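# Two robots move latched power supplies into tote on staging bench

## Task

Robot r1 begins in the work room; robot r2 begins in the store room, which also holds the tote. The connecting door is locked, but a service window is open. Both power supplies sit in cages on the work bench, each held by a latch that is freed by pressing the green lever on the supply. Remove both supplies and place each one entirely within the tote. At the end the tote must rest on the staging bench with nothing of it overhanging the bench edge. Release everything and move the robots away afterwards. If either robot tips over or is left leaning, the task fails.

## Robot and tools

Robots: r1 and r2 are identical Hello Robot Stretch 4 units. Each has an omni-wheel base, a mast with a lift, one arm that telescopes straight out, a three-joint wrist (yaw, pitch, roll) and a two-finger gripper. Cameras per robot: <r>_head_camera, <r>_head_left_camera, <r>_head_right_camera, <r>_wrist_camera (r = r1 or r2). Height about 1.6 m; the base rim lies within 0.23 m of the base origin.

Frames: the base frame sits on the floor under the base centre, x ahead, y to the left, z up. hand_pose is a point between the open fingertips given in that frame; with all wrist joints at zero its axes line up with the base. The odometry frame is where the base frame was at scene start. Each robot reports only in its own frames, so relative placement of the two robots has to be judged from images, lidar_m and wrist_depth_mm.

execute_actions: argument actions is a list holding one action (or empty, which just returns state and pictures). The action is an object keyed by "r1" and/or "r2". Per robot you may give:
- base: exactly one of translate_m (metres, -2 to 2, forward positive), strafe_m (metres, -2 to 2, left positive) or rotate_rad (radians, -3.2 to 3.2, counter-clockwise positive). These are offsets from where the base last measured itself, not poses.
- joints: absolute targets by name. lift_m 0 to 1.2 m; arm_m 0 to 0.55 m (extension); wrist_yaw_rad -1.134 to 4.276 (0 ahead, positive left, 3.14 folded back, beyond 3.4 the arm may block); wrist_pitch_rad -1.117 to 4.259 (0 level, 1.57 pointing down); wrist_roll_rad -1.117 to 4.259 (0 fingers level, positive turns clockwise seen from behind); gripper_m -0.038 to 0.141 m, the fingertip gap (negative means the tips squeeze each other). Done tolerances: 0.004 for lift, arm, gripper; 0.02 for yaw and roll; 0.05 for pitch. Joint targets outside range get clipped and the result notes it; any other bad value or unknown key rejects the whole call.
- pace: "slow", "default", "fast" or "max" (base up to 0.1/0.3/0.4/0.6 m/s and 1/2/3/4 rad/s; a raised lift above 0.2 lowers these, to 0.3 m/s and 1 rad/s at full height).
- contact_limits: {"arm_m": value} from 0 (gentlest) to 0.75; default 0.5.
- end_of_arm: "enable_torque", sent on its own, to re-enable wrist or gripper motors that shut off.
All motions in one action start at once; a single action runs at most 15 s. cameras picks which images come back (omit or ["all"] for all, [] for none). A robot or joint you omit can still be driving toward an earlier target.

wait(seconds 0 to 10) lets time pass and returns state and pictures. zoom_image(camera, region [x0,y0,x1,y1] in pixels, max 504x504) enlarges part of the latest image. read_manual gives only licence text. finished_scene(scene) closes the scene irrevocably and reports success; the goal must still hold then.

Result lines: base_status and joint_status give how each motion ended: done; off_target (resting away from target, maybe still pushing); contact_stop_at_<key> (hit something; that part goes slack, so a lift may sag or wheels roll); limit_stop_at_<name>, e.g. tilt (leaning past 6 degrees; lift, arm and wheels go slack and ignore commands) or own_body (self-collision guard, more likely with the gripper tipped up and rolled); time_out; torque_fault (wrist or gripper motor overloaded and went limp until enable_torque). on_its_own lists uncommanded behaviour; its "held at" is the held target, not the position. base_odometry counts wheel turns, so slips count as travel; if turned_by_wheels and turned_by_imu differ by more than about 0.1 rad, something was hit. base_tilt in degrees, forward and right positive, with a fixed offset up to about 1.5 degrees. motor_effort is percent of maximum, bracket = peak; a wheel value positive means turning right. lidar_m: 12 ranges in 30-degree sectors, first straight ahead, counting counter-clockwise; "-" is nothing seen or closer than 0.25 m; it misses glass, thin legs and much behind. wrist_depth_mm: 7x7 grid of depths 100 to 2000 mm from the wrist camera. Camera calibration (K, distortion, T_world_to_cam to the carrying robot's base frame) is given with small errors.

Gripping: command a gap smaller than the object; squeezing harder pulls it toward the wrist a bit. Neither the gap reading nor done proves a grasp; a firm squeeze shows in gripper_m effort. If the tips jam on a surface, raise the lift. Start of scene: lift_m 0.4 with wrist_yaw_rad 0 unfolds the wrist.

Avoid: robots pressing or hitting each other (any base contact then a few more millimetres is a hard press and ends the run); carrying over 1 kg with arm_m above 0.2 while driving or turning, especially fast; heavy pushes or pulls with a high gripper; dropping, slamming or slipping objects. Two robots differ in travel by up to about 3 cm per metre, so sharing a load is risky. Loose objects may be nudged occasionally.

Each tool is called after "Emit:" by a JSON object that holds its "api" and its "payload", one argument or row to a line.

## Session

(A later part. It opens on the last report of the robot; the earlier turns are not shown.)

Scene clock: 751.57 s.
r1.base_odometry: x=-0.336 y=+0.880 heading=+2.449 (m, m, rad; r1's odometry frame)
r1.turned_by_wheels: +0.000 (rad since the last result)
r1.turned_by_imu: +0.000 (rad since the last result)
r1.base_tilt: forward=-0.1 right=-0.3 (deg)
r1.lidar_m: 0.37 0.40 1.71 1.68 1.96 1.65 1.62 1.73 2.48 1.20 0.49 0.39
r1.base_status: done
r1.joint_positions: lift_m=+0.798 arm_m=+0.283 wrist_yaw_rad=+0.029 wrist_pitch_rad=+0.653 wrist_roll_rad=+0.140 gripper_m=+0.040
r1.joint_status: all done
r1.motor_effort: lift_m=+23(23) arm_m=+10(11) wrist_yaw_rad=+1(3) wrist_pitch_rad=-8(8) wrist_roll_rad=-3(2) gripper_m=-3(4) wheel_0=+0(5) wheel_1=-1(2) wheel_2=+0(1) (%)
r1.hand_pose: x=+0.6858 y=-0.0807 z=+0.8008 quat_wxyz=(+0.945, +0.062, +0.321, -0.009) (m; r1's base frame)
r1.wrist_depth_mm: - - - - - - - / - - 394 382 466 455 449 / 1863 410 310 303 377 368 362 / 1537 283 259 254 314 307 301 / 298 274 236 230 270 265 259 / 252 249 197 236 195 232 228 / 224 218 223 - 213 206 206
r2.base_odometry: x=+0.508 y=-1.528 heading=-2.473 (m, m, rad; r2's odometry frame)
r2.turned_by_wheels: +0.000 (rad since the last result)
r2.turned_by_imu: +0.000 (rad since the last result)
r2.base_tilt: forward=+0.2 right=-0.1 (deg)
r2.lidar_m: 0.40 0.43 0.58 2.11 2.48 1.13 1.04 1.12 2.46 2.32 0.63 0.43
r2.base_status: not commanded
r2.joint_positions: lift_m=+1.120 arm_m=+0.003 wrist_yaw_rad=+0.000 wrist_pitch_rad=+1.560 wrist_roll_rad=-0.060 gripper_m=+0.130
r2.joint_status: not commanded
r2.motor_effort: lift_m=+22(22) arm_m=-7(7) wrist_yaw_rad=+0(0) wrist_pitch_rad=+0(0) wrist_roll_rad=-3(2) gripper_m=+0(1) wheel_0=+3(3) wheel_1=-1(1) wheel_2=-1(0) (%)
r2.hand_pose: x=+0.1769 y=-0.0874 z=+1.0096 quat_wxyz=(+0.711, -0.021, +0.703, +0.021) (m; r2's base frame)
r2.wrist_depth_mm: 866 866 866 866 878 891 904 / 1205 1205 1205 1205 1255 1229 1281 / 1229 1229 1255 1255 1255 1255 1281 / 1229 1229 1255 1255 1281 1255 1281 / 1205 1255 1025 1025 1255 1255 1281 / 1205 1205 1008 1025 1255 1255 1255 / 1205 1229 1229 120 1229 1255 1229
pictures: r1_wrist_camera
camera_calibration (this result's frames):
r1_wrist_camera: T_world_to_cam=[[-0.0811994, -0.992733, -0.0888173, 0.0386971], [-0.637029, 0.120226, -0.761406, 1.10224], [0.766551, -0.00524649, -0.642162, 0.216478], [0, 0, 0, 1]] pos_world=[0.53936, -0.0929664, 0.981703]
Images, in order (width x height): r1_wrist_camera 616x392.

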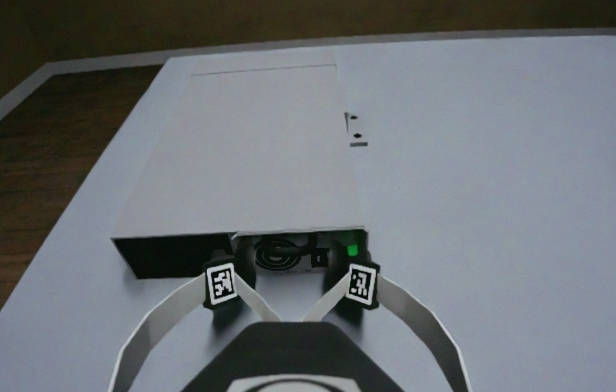

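Emit:
{"api": "execute_actions", "payload": {
  "actions": [
    {"r1":{"base":{"strafe_m":-0.002},"joints":{"gripper_m":0.042},"pace":"slow"}}
  ],
  "cameras": []
}}

Emit:
{"api": "execute_actions", "payload": {
  "actions": [
    {"r1":{"joints":{"arm_m":0.289},"pace":"slow"}}
  ],
  "cameras": []
}}

Emit:
{"api": "execute_actions", "payload": {
  "actions": [
    {"r1":{"joints":{"gripper_m":0.026},"pace":"slow"}}
  ],
  "cameras": ["r1_wrist_camera"]
}}

Emit:
{"api": "zoom_image", "payload": {
  "camera": "r1_wrist_camera",
  "region": [200, 190, 420, 330]
}}

Scene clock: 752.30 s.
r1.base_odometry: x=-0.335 y=+0.882 heading=+2.449 (m, m, rad; r1's odometry frame)
r1.turned_by_wheels: +0.000 (rad since the last result)
r1.turned_by_imu: +0.000 (rad since the last result)
r1.base_tilt: forward=+0.0 right=-0.4 (deg)
r1.lidar_m: 0.36 0.40 1.72 1.69 1.98 1.67 1.60 1.74 2.44 1.16 0.52 0.38
r1.base_status: done
r1.joint_positions: lift_m=+0.798 arm_m=+0.283 wrist_yaw_rad=+0.030 wrist_pitch_rad=+0.653 wrist_roll_rad=+0.140 gripper_m=+0.042
r1.joint_status: all done
r1.motor_effort: lift_m=+23(22) arm_m=+10(10) wrist_yaw_rad=-2(0) wrist_pitch_rad=-9(8) wrist_roll_rad=-1(2) gripper_m=-3(4) wheel_0=+2(1) wheel_1=+0(2) wheel_2=-1(1) (%)
r1.hand_pose: x=+0.6859 y=-0.0806 z=+0.8008 quat_wxyz=(+0.945, +0.062, +0.321, -0.008) (m; r1's base frame)
r1.wrist_depth_mm: - - - - - - - / - - 397 384 473 455 449 / 1921 410 310 303 375 368 359 / 1499 283 258 252 317 307 301 / 298 274 236 230 267 263 259 / 251 248 198 236 195 232 228 / 224 218 222 - 211 206 205
r2.base_odometry: x=+0.508 y=-1.528 heading=-2.473 (m, m, rad; r2's odometry frame)
r2.turned_by_wheels: +0.000 (rad since the last result)
r2.turned_by_imu: +0.000 (rad since the last result)
r2.base_tilt: forward=+0.1 right=-0.2 (deg)
r2.lidar_m: 0.40 0.41 0.56 2.05 2.47 1.14 1.07 1.11 2.43 2.33 0.66 0.44
r2.base_status: not commanded
r2.joint_positions: lift_m=+1.120 arm_m=+0.003 wrist_yaw_rad=+0.000 wrist_pitch_rad=+1.560 wrist_roll_rad=-0.060 gripper_m=+0.130
r2.joint_status: not commanded
r2.motor_effort: lift_m=+22(22) arm_m=-7(7) wrist_yaw_rad=+0(0) wrist_pitch_rad=+0(0) wrist_roll_rad=-4(2) gripper_m=+0(1) wheel_0=+3(3) wheel_1=-1(0) wheel_2=+0(0) (%)
r2.hand_pose: x=+0.1769 y=-0.0874 z=+1.0096 quat_wxyz=(+0.711, -0.021, +0.703, +0.021) (m; r2's base frame)
r2.wrist_depth_mm: 854 866 866 878 878 891 904 / 1205 1229 1205 1229 1255 1255 1281 / 1229 1255 1255 1281 1255 1281 1281 / 1229 1229 1229 1229 1255 1255 1255 / 1229 1205 1008 1025 1255 1281 1229 / 1229 1229 1008 1025 1229 1229 1255 / 1229 1229 1205 120 1229 1229 1229
pictures: none
No camera images: the call's "cameras" was empty. Leave "cameras" out to get every camera's image.

Scene clock: 753.00 s.
r1.base_odometry: x=-0.335 y=+0.882 heading=+2.449 (m, m, rad; r1's odometry frame)
r1.turned_by_wheels: +0.000 (rad since the last result)
r1.turned_by_imu: +0.000 (rad since the last result)
r1.base_tilt: forward=-0.1 right=-0.4 (deg)
r1.lidar_m: 0.35 0.41 1.71 1.71 1.92 1.65 1.59 1.73 2.46 1.15 0.48 0.37
r1.base_status: not commanded
r1.joint_positions: lift_m=+0.798 arm_m=+0.287 wrist_yaw_rad=+0.026 wrist_pitch_rad=+0.658 wrist_roll_rad=+0.140 gripper_m=+0.042
r1.joint_status: all done
r1.motor_effort: lift_m=+20(23) arm_m=+14(15) wrist_yaw_rad=+10(10) wrist_pitch_rad=-22(22) wrist_roll_rad=-3(1) gripper_m=-1(3) wheel_0=+2(2) wheel_1=+0(0) wheel_2=-4(4) (%)
r1.hand_pose: x=+0.6879 y=-0.0815 z=+0.7999 quat_wxyz=(+0.944, +0.062, +0.323, -0.010) (m; r1's base frame)
r1.wrist_depth_mm: - - - - - - - / - - 389 382 462 452 445 / 1863 404 309 300 373 364 357 / 1537 281 257 251 314 306 301 / 298 270 235 236 267 264 259 / 251 247 212 231 195 231 227 / 223 217 221 - 211 205 205
r2.base_odometry: x=+0.508 y=-1.528 heading=-2.473 (m, m, rad; r2's odometry frame)
r2.turned_by_wheels: +0.000 (rad since the last result)
r2.turned_by_imu: +0.000 (rad since the last result)
r2.base_tilt: forward=+0.1 right=-0.2 (deg)
r2.lidar_m: 0.40 0.41 0.53 2.13 2.45 1.13 1.05 1.13 2.48 2.32 0.65 0.44
r2.base_status: not commanded
r2.joint_positions: lift_m=+1.120 arm_m=+0.003 wrist_yaw_rad=+0.000 wrist_pitch_rad=+1.560 wrist_roll_rad=-0.060 gripper_m=+0.130
r2.joint_status: not commanded
r2.motor_effort: lift_m=+22(22) arm_m=-7(8) wrist_yaw_rad=+0(0) wrist_pitch_rad=-1(1) wrist_roll_rad=-2(3) gripper_m=+0(1) wheel_0=+3(3) wheel_1=-1(1) wheel_2=+0(1) (%)
r2.hand_pose: x=+0.1769 y=-0.0874 z=+1.0096 quat_wxyz=(+0.711, -0.021, +0.703, +0.021) (m; r2's base frame)
r2.wrist_depth_mm: 866 854 854 866 866 891 891 / 1205 1205 1229 1229 1255 1281 1281 / 1229 1229 1255 1255 1255 1281 1255 / 1255 1255 1229 1255 1229 1255 1255 / 1205 1229 1025 1042 1255 1255 1255 / 1205 1229 1025 1008 1229 1255 1255 / 1205 1205 1229 119 1229 1229 1255
pictures: none
No camera images: the call's "cameras" was empty. Leave "cameras" out to get every camera's image.

Scene clock: 754.03 s.
r1.base_odometry: x=-0.335 y=+0.882 heading=+2.449 (m, m, rad; r1's odometry frame)
r1.turned_by_wheels: +0.000 (rad since the last result)
r1.turned_by_imu: +0.000 (rad since the last result)
r1.base_tilt: forward=+0.0 right=-0.3 (deg)
r1.lidar_m: 0.35 0.40 1.73 1.70 1.96 1.66 1.60 1.74 2.47 1.20 0.50 0.36
r1.base_status: not commanded
r1.joint_positions: lift_m=+0.798 arm_m=+0.287 wrist_yaw_rad=+0.028 wrist_pitch_rad=+0.657 wrist_roll_rad=+0.140 gripper_m=+0.026
r1.joint_status: all done
r1.motor_effort: lift_m=+21(20) arm_m=+11(14) wrist_yaw_rad=+5(13) wrist_pitch_rad=-21(22) wrist_roll_rad=-2(2) gripper_m=-7(3) wheel_0=+2(2) wheel_1=+0(0) wheel_2=-4(4) (%)
r1.hand_pose: x=+0.6887 y=-0.0811 z=+0.8000 quat_wxyz=(+0.944, +0.062, +0.323, -0.010) (m; r1's base frame)
r1.wrist_depth_mm: - - - - - - - / - - 389 377 462 449 442 / 1863 402 307 298 370 362 355 / 1537 279 255 250 314 306 297 / 297 270 233 235 265 264 258 / 251 246 187 235 190 230 227 / 223 216 221 - 213 203 203
r2.base_odometry: x=+0.508 y=-1.528 heading=-2.473 (m, m, rad; r2's odometry frame)
r2.turned_by_wheels: +0.000 (rad since the last result)
r2.turned_by_imu: +0.000 (rad since the last result)
r2.base_tilt: forward=+0.2 right=-0.2 (deg)
r2.lidar_m: 0.39 0.42 0.57 2.09 2.47 1.13 1.06 1.13 2.44 2.33 0.63 0.45
r2.base_status: not commanded
r2.joint_positions: lift_m=+1.120 arm_m=+0.003 wrist_yaw_rad=+0.000 wrist_pitch_rad=+1.560 wrist_roll_rad=-0.060 gripper_m=+0.130
r2.joint_status: not commanded
r2.motor_effort: lift_m=+22(22) arm_m=-7(8) wrist_yaw_rad=+0(0) wrist_pitch_rad=+0(1) wrist_roll_rad=+0(2) gripper_m=+1(1) wheel_0=+3(3) wheel_1=-1(1) wheel_2=+0(0) (%)
r2.hand_pose: x=+0.1769 y=-0.0874 z=+1.0096 quat_wxyz=(+0.711, -0.021, +0.703, +0.021) (m; r2's base frame)
r2.wrist_depth_mm: 866 866 866 866 878 891 904 / 1205 1205 1205 1205 1229 1255 1255 / 1229 1229 1255 1229 1255 1255 1281 / 1205 1229 1255 1229 1255 1255 1255 / 1229 1205 1025 1008 1255 1255 1255 / 1205 1205 1025 1025 1229 1281 1229 / 1182 1205 1255 119 1229 1229 1229
pictures: r1_wrist_camera
camera_calibration (this result's frames):
r1_wrist_camera: T_world_to_cam=[[-0.0829831, -0.992629, -0.0883309, 0.039358], [-0.64021, 0.121027, -0.758606, 1.10348], [0.763705, -0.00640119, -0.645534, 0.218343], [0, 0, 0, 1]] pos_world=[0.542974, -0.0930852, 0.981529]
Images, in order (width x height): r1_wrist_camera 616x392.

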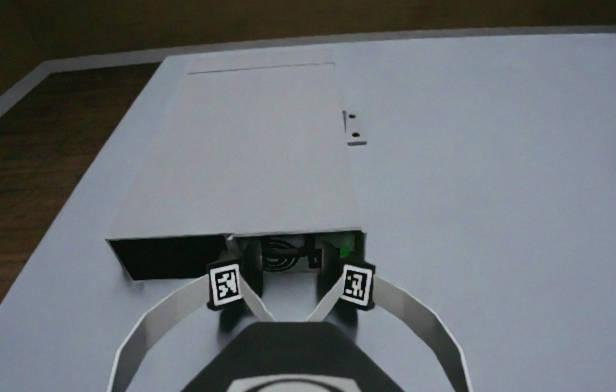

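Region (200, 190, 420, 330) of r1_wrist_camera's 616x392 image, scaled by 2.291; it fills the top 321 rows of this view, and the rest is white.

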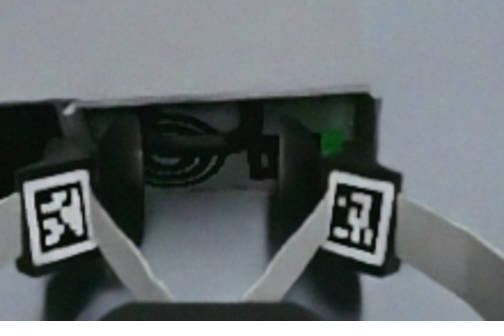

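Emit:
{"api": "execute_actions", "payload": {
  "actions": [
    {"r1":{"base":{"strafe_m":0.005},"joints":{"lift_m":0.803},"pace":"slow"}}
  ],
  "cameras": ["r1_wrist_camera"]
}}

Emit:
{"api": "zoom_image", "payload": {
  "camera": "r1_wrist_camera",
  "region": [200, 190, 420, 330]
}}

Scene clock: 754.90 s.
r1.base_odometry: x=-0.338 y=+0.878 heading=+2.449 (m, m, rad; r1's odometry frame)
r1.turned_by_wheels: -0.001 (rad since the last result)
r1.turned_by_imu: -0.001 (rad since the last result)
r1.base_tilt: forward=-0.1 right=-0.4 (deg)
r1.lidar_m: 0.35 0.39 1.71 1.69 1.95 1.64 1.60 1.72 2.48 1.23 0.47 0.38
r1.base_status: done
r1.joint_positions: lift_m=+0.803 arm_m=+0.287 wrist_yaw_rad=+0.027 wrist_pitch_rad=+0.657 wrist_roll_rad=+0.140 gripper_m=+0.026
r1.joint_status: all done
r1.motor_effort: lift_m=+24(24) arm_m=+9(11) wrist_yaw_rad=+7(7) wrist_pitch_rad=-20(20) wrist_roll_rad=-1(1) gripper_m=-8(7) wheel_0=-4(9) wheel_1=+1(4) wheel_2=-3(5) (%)
r1.hand_pose: x=+0.6890 y=-0.0813 z=+0.8047 quat_wxyz=(+0.944, +0.062, +0.323, -0.010) (m; r1's base frame)
r1.wrist_depth_mm: - - - - - - - / - - 397 382 469 459 449 / 1863 410 314 309 379 368 364 / 1464 317 259 255 317 310 304 / 303 273 236 236 272 267 263 / 253 251 193 236 190 235 232 / 226 219 224 - 214 208 208
r2.base_odometry: x=+0.508 y=-1.528 heading=-2.473 (m, m, rad; r2's odometry frame)
r2.turned_by_wheels: +0.000 (rad since the last result)
r2.turned_by_imu: +0.000 (rad since the last result)
r2.base_tilt: forward=+0.1 right=-0.2 (deg)
r2.lidar_m: 0.39 0.42 0.56 2.06 2.48 1.10 1.06 1.13 2.46 2.34 0.66 0.44
r2.base_status: not commanded
r2.joint_positions: lift_m=+1.120 arm_m=+0.003 wrist_yaw_rad=+0.000 wrist_pitch_rad=+1.560 wrist_roll_rad=-0.060 gripper_m=+0.130
r2.joint_status: not commanded
r2.motor_effort: lift_m=+22(22) arm_m=-7(8) wrist_yaw_rad=+0(0) wrist_pitch_rad=-1(1) wrist_roll_rad=-2(3) gripper_m=+0(0) wheel_0=+3(3) wheel_1=-1(1) wheel_2=+0(0) (%)
r2.hand_pose: x=+0.1769 y=-0.0874 z=+1.0096 quat_wxyz=(+0.711, -0.021, +0.703, +0.021) (m; r2's base frame)
r2.wrist_depth_mm: 866 854 866 866 878 878 904 / 1205 1205 1205 1229 1229 1255 1255 / 1229 1255 1255 1229 1255 1281 1281 / 1229 1229 1229 1255 1255 1255 1255 / 1205 1229 1025 1025 1229 1255 1255 / 1205 1229 1008 1025 1229 1255 1281 / 1229 1205 1229 119 1229 1229 1255
pictures: r1_wrist_camera
camera_calibration (this result's frames):
r1_wrist_camera: T_world_to_cam=[[-0.0838456, -0.992555, -0.0883452, 0.040209], [-0.640006, 0.121593, -0.758688, 1.10723], [0.763781, -0.00707115, -0.645436, 0.220953], [0, 0, 0, 1]] pos_world=[0.543246, -0.09316, 0.986206]
Images, in order (width x height): r1_wrist_camera 616x392.

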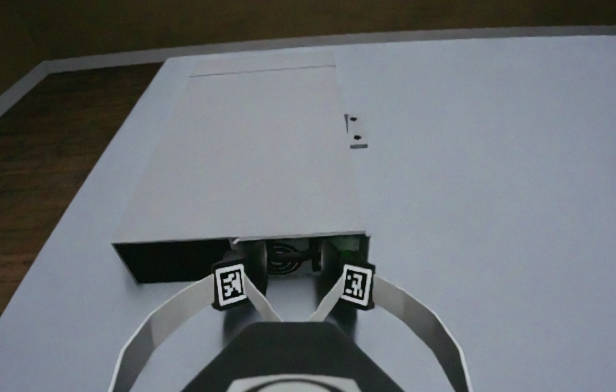

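Region (200, 190, 420, 330) of r1_wrist_camera's 616x392 image, scaled by 2.291; it fills the top 321 rows of this view, and the rest is white.

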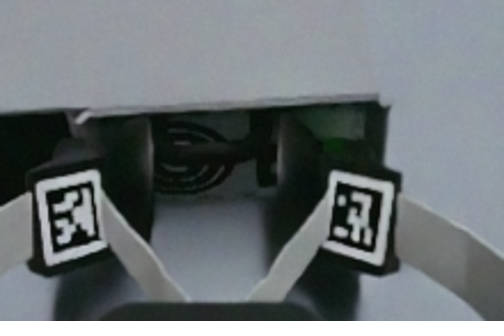

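Emit:
{"api": "execute_actions", "payload": {
  "actions": [
    {"r1":{"joints":{"arm_m":0.293},"pace":"slow"}}
  ],
  "cameras": []
}}

Emit:
{"api": "execute_actions", "payload": {
  "actions": [
    {"r1":{"joints":{"gripper_m":0.005,"arm_m":0.297,"lift_m":0.799},"pace":"slow"}}
  ],
  "cameras": []
}}

Emit:
{"api": "execute_actions", "payload": {
  "actions": [
    {"r1":{"joints":{"gripper_m":-0.017,"arm_m":0.301,"lift_m":0.794},"pace":"slow"}}
  ],
  "cameras": []
}}

Emit:
{"api": "execute_actions", "payload": {
  "actions": [
    {"r1":{"joints":{"gripper_m":-0.038,"arm_m":0.305,"lift_m":0.790},"pace":"slow"}}
  ],
  "cameras": ["r1_wrist_camera"]
}}

Emit:
{"api": "zoom_image", "payload": {
  "camera": "r1_wrist_camera",
  "region": [200, 190, 420, 330]
}}

Scene clock: 755.87 s.
r1.base_odometry: x=-0.338 y=+0.878 heading=+2.449 (m, m, rad; r1's odometry frame)
r1.turned_by_wheels: +0.000 (rad since the last result)
r1.turned_by_imu: +0.000 (rad since the last result)
r1.base_tilt: forward=+0.0 right=-0.4 (deg)
r1.lidar_m: 0.36 0.40 1.69 1.70 1.95 1.64 1.61 1.72 2.48 1.22 0.52 0.38
r1.base_status: not commanded
r1.joint_positions: lift_m=+0.803 arm_m=+0.291 wrist_yaw_rad=+0.024 wrist_pitch_rad=+0.661 wrist_roll_rad=+0.140 gripper_m=+0.026
r1.joint_status: all done
r1.on_its_own: wrist_yaw_rad is at rest, and its effort (+16) is outside its rest range (-13 to +13); wrist_pitch_rad is at rest, and its effort (-30) is outside its rest range (-23 to +23)
r1.motor_effort: lift_m=+23(25) arm_m=+13(13) wrist_yaw_rad=+16(16) wrist_pitch_rad=-30(33) wrist_roll_rad=-3(2) gripper_m=-6(6) wheel_0=-3(5) wheel_1=+1(1) wheel_2=-5(5) (%)
r1.hand_pose: x=+0.6914 y=-0.0820 z=+0.8040 quat_wxyz=(+0.944, +0.062, +0.324, -0.011) (m; r1's base frame)
r1.wrist_depth_mm: - - - - - - - / - - 392 379 466 449 449 / 1921 407 314 303 373 366 355 / 1537 286 262 254 314 309 304 / 300 272 236 234 270 266 263 / 253 248 191 237 191 234 232 / 225 220 224 - 216 207 207
r2.base_odometry: x=+0.508 y=-1.528 heading=-2.473 (m, m, rad; r2's odometry frame)
r2.turned_by_wheels: +0.000 (rad since the last result)
r2.turned_by_imu: +0.000 (rad since the last result)
r2.base_tilt: forward=+0.1 right=-0.2 (deg)
r2.lidar_m: 0.40 0.41 0.54 2.08 2.47 1.14 1.05 1.13 2.48 2.30 0.62 0.44
r2.base_status: not commanded
r2.joint_positions: lift_m=+1.120 arm_m=+0.003 wrist_yaw_rad=+0.000 wrist_pitch_rad=+1.560 wrist_roll_rad=-0.060 gripper_m=+0.130
r2.joint_status: not commanded
r2.motor_effort: lift_m=+22(22) arm_m=-8(7) wrist_yaw_rad=+0(0) wrist_pitch_rad=-1(0) wrist_roll_rad=-1(1) gripper_m=-1(1) wheel_0=+3(3) wheel_1=-1(1) wheel_2=+0(0) (%)
r2.hand_pose: x=+0.1769 y=-0.0874 z=+1.0096 quat_wxyz=(+0.711, -0.021, +0.703, +0.021) (m; r2's base frame)
r2.wrist_depth_mm: 866 866 866 878 878 878 891 / 1205 1229 1205 1229 1229 1255 1281 / 1229 1229 1255 1281 1255 1255 1281 / 1229 1255 1255 1255 1255 1255 1281 / 1205 1229 1025 1025 1255 1255 1281 / 1205 1229 1008 1025 1229 1255 1255 / 1229 1229 1205 119 1229 1255 1255
pictures: none
No camera images: the call's "cameras" was empty. Leave "cameras" out to get every camera's image.

Scene clock: 757.07 s.
r1.base_odometry: x=-0.338 y=+0.878 heading=+2.449 (m, m, rad; r1's odometry frame)
r1.turned_by_wheels: +0.000 (rad since the last result)
r1.turned_by_imu: +0.000 (rad since the last result)
r1.base_tilt: forward=-0.2 right=-0.4 (deg)
r1.lidar_m: 0.35 0.40 1.70 1.69 1.97 1.67 1.60 1.71 2.47 1.19 0.51 0.36
r1.base_status: not commanded
r1.joint_positions: lift_m=+0.799 arm_m=+0.295 wrist_yaw_rad=+0.025 wrist_pitch_rad=+0.661 wrist_roll_rad=+0.140 gripper_m=+0.005
r1.joint_status: all done
r1.on_its_own: wrist_pitch_rad is at rest, and its effort (-33) is outside its rest range (-23 to +23)
r1.motor_effort: lift_m=+16(21) arm_m=+13(19) wrist_yaw_rad=+13(24) wrist_pitch_rad=-33(37) wrist_roll_rad=+0(1) gripper_m=-17(16) wheel_0=+1(3) wheel_1=+3(3) wheel_2=-8(9) (%)
r1.hand_pose: x=+0.6954 y=-0.0817 z=+0.8003 quat_wxyz=(+0.944, +0.062, +0.325, -0.011) (m; r1's base frame)
r1.wrist_depth_mm: - - - - - - - / - - 384 373 455 442 433 / 1863 397 304 296 370 364 353 / 1499 277 253 248 307 303 300 / 294 264 231 229 260 262 257 / 249 239 189 233 189 231 228 / 221 217 221 - 213 203 204
r2.base_odometry: x=+0.508 y=-1.528 heading=-2.473 (m, m, rad; r2's odometry frame)
r2.turned_by_wheels: +0.000 (rad since the last result)
r2.turned_by_imu: +0.000 (rad since the last result)
r2.base_tilt: forward=+0.1 right=-0.2 (deg)
r2.lidar_m: 0.40 0.40 0.55 2.09 2.49 1.13 1.07 1.12 2.45 2.32 0.60 0.42
r2.base_status: not commanded
r2.joint_positions: lift_m=+1.120 arm_m=+0.003 wrist_yaw_rad=+0.000 wrist_pitch_rad=+1.560 wrist_roll_rad=-0.060 gripper_m=+0.130
r2.joint_status: not commanded
r2.motor_effort: lift_m=+22(22) arm_m=-7(7) wrist_yaw_rad=+0(0) wrist_pitch_rad=+0(1) wrist_roll_rad=-1(3) gripper_m=-2(1) wheel_0=+3(3) wheel_1=-1(1) wheel_2=+0(0) (%)
r2.hand_pose: x=+0.1769 y=-0.0874 z=+1.0096 quat_wxyz=(+0.711, -0.021, +0.703, +0.021) (m; r2's base frame)
r2.wrist_depth_mm: 866 866 866 866 878 878 904 / 1255 1229 1205 1229 1229 1255 1281 / 1229 1229 1255 1229 1281 1255 1255 / 1229 1255 1229 1255 1255 1255 1281 / 1229 1229 1025 1042 1255 1255 1281 / 1205 1205 1008 1025 1229 1255 1255 / 1229 1205 1205 119 1229 1229 1229
pictures: none
No camera images: the call's "cameras" was empty. Leave "cameras" out to get every camera's image.

Scene clock: 758.13 s.
r1.base_odometry: x=-0.338 y=+0.878 heading=+2.449 (m, m, rad; r1's odometry frame)
r1.turned_by_wheels: +0.000 (rad since the last result)
r1.turned_by_imu: +0.000 (rad since the last result)
r1.base_tilt: forward=-0.1 right=-0.4 (deg)
r1.lidar_m: 0.36 0.38 1.70 1.70 1.92 1.67 1.61 1.73 2.47 1.17 0.50 0.36
r1.base_status: not commanded
r1.joint_positions: lift_m=+0.794 arm_m=+0.299 wrist_yaw_rad=+0.024 wrist_pitch_rad=+0.661 wrist_roll_rad=+0.140 gripper_m=-0.016
r1.joint_status: all done
r1.on_its_own: wrist_yaw_rad is at rest, and its effort (+16) is outside its rest range (-13 to +13); wrist_pitch_rad is at rest, and its effort (-32) is outside its rest range (-23 to +23)
r1.motor_effort: lift_m=+15(15) arm_m=+14(19) wrist_yaw_rad=+16(21) wrist_pitch_rad=-32(35) wrist_roll_rad=+1(1) gripper_m=-21(20) wheel_0=+3(3) wheel_1=+3(3) wheel_2=-8(8) (%)
r1.hand_pose: x=+0.6993 y=-0.0818 z=+0.7955 quat_wxyz=(+0.944, +0.062, +0.324, -0.011) (m; r1's base frame)
r1.wrist_depth_mm: - - - - - - - / - - 375 362 449 439 430 / 1808 387 298 289 362 355 347 / 1499 263 248 243 301 297 293 / 282 258 220 222 255 256 254 / 244 229 185 229 185 225 222 / 218 213 215 - 208 200 200
r2.base_odometry: x=+0.508 y=-1.528 heading=-2.473 (m, m, rad; r2's odometry frame)
r2.turned_by_wheels: +0.000 (rad since the last result)
r2.turned_by_imu: +0.000 (rad since the last result)
r2.base_tilt: forward=+0.1 right=-0.2 (deg)
r2.lidar_m: 0.41 0.39 0.54 2.09 2.47 1.15 1.06 1.12 2.46 2.33 0.63 0.43
r2.base_status: not commanded
r2.joint_positions: lift_m=+1.120 arm_m=+0.003 wrist_yaw_rad=+0.000 wrist_pitch_rad=+1.560 wrist_roll_rad=-0.060 gripper_m=+0.130
r2.joint_status: not commanded
r2.motor_effort: lift_m=+22(22) arm_m=-8(7) wrist_yaw_rad=+0(0) wrist_pitch_rad=-1(0) wrist_roll_rad=+0(0) gripper_m=+0(0) wheel_0=+3(3) wheel_1=-1(1) wheel_2=+0(0) (%)
r2.hand_pose: x=+0.1769 y=-0.0874 z=+1.0096 quat_wxyz=(+0.711, -0.021, +0.703, +0.021) (m; r2's base frame)
r2.wrist_depth_mm: 854 854 854 866 878 891 891 / 1205 1229 1229 1229 1229 1255 1281 / 1255 1255 1229 1255 1281 1255 1255 / 1205 1255 1229 1229 1255 1255 1255 / 1229 1229 1025 1025 1255 1255 1229 / 1205 1229 1025 1025 1255 1255 1255 / 1229 1255 1205 119 1229 1229 1255
pictures: none
No camera images: the call's "cameras" was empty. Leave "cameras" out to get every camera's image.

Scene clock: 759.17 s.
r1.base_odometry: x=-0.338 y=+0.878 heading=+2.449 (m, m, rad; r1's odometry frame)
r1.turned_by_wheels: +0.000 (rad since the last result)
r1.turned_by_imu: +0.000 (rad since the last result)
r1.base_tilt: forward=+0.0 right=-0.3 (deg)
r1.lidar_m: 0.37 0.40 1.73 1.68 1.97 1.67 1.59 1.75 2.44 1.16 0.50 0.34
r1.base_status: not commanded
r1.joint_positions: lift_m=+0.790 arm_m=+0.302 wrist_yaw_rad=+0.024 wrist_pitch_rad=+0.661 wrist_roll_rad=+0.140 gripper_m=-0.037
r1.joint_status: all done
r1.on_its_own: wrist_yaw_rad is at rest, and its effort (+15) is outside its rest range (-13 to +13); wrist_pitch_rad is at rest, and its effort (-32) is outside its rest range (-23 to +23)
r1.motor_effort: lift_m=+15(16) arm_m=+14(20) wrist_yaw_rad=+15(23) wrist_pitch_rad=-32(36) wrist_roll_rad=+0(0) gripper_m=-21(23) wheel_0=+4(3) wheel_1=+3(3) wheel_2=-8(8) (%)
r1.hand_pose: x=+0.7031 y=-0.0819 z=+0.7915 quat_wxyz=(+0.944, +0.062, +0.325, -0.011) (m; r1's base frame)
r1.wrist_depth_mm: - - - - - - - / - - 368 353 442 433 421 / 1756 373 293 282 351 349 342 / 1430 257 242 237 296 293 286 / 278 253 220 215 250 253 249 / 239 166 195 226 182 219 217 / 212 210 212 - 204 196 196
r2.base_odometry: x=+0.508 y=-1.528 heading=-2.473 (m, m, rad; r2's odometry frame)
r2.turned_by_wheels: +0.000 (rad since the last result)
r2.turned_by_imu: +0.000 (rad since the last result)
r2.base_tilt: forward=+0.2 right=-0.3 (deg)
r2.lidar_m: 0.39 0.42 0.59 2.08 2.48 1.13 1.05 1.11 2.47 2.31 0.62 0.44
r2.base_status: not commanded
r2.joint_positions: lift_m=+1.120 arm_m=+0.003 wrist_yaw_rad=+0.000 wrist_pitch_rad=+1.560 wrist_roll_rad=-0.060 gripper_m=+0.130
r2.joint_status: not commanded
r2.motor_effort: lift_m=+22(22) arm_m=-7(7) wrist_yaw_rad=+0(0) wrist_pitch_rad=+0(1) wrist_roll_rad=-5(2) gripper_m=+0(0) wheel_0=+3(3) wheel_1=-1(1) wheel_2=-1(0) (%)
r2.hand_pose: x=+0.1769 y=-0.0874 z=+1.0096 quat_wxyz=(+0.711, -0.021, +0.703, +0.021) (m; r2's base frame)
r2.wrist_depth_mm: 854 866 854 866 878 904 904 / 1205 1229 1205 1229 1255 1255 1281 / 1229 1255 1255 1229 1255 1281 1281 / 1229 1229 1255 1255 1255 1255 1255 / 1205 1205 1025 1025 1229 1255 1255 / 1205 1205 1008 1025 1229 1281 1255 / 1229 1229 1229 120 1255 1229 1255
pictures: r1_wrist_camera
camera_calibration (this result's frames):
r1_wrist_camera: T_world_to_cam=[[-0.0864404, -0.992415, -0.0874086, 0.0407126], [-0.642967, 0.122591, -0.75602, 1.10642], [0.761001, -0.00914986, -0.648687, 0.206], [0, 0, 0, 1]] pos_world=[0.558142, -0.0933477, 0.97366]
Images, in order (width x height): r1_wrist_camera 616x392.

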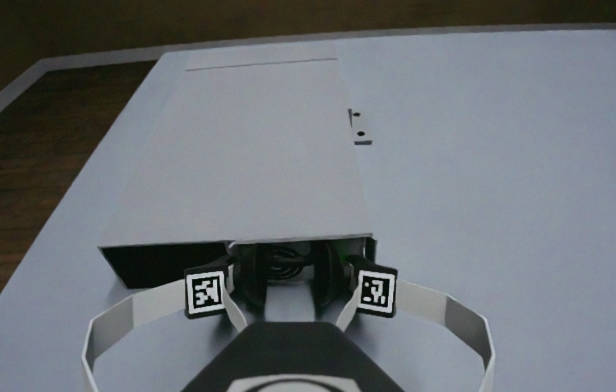

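Region (200, 190, 420, 330) of r1_wrist_camera's 616x392 image, scaled by 2.291; it fills the top 321 rows of this view, and the rest is white.

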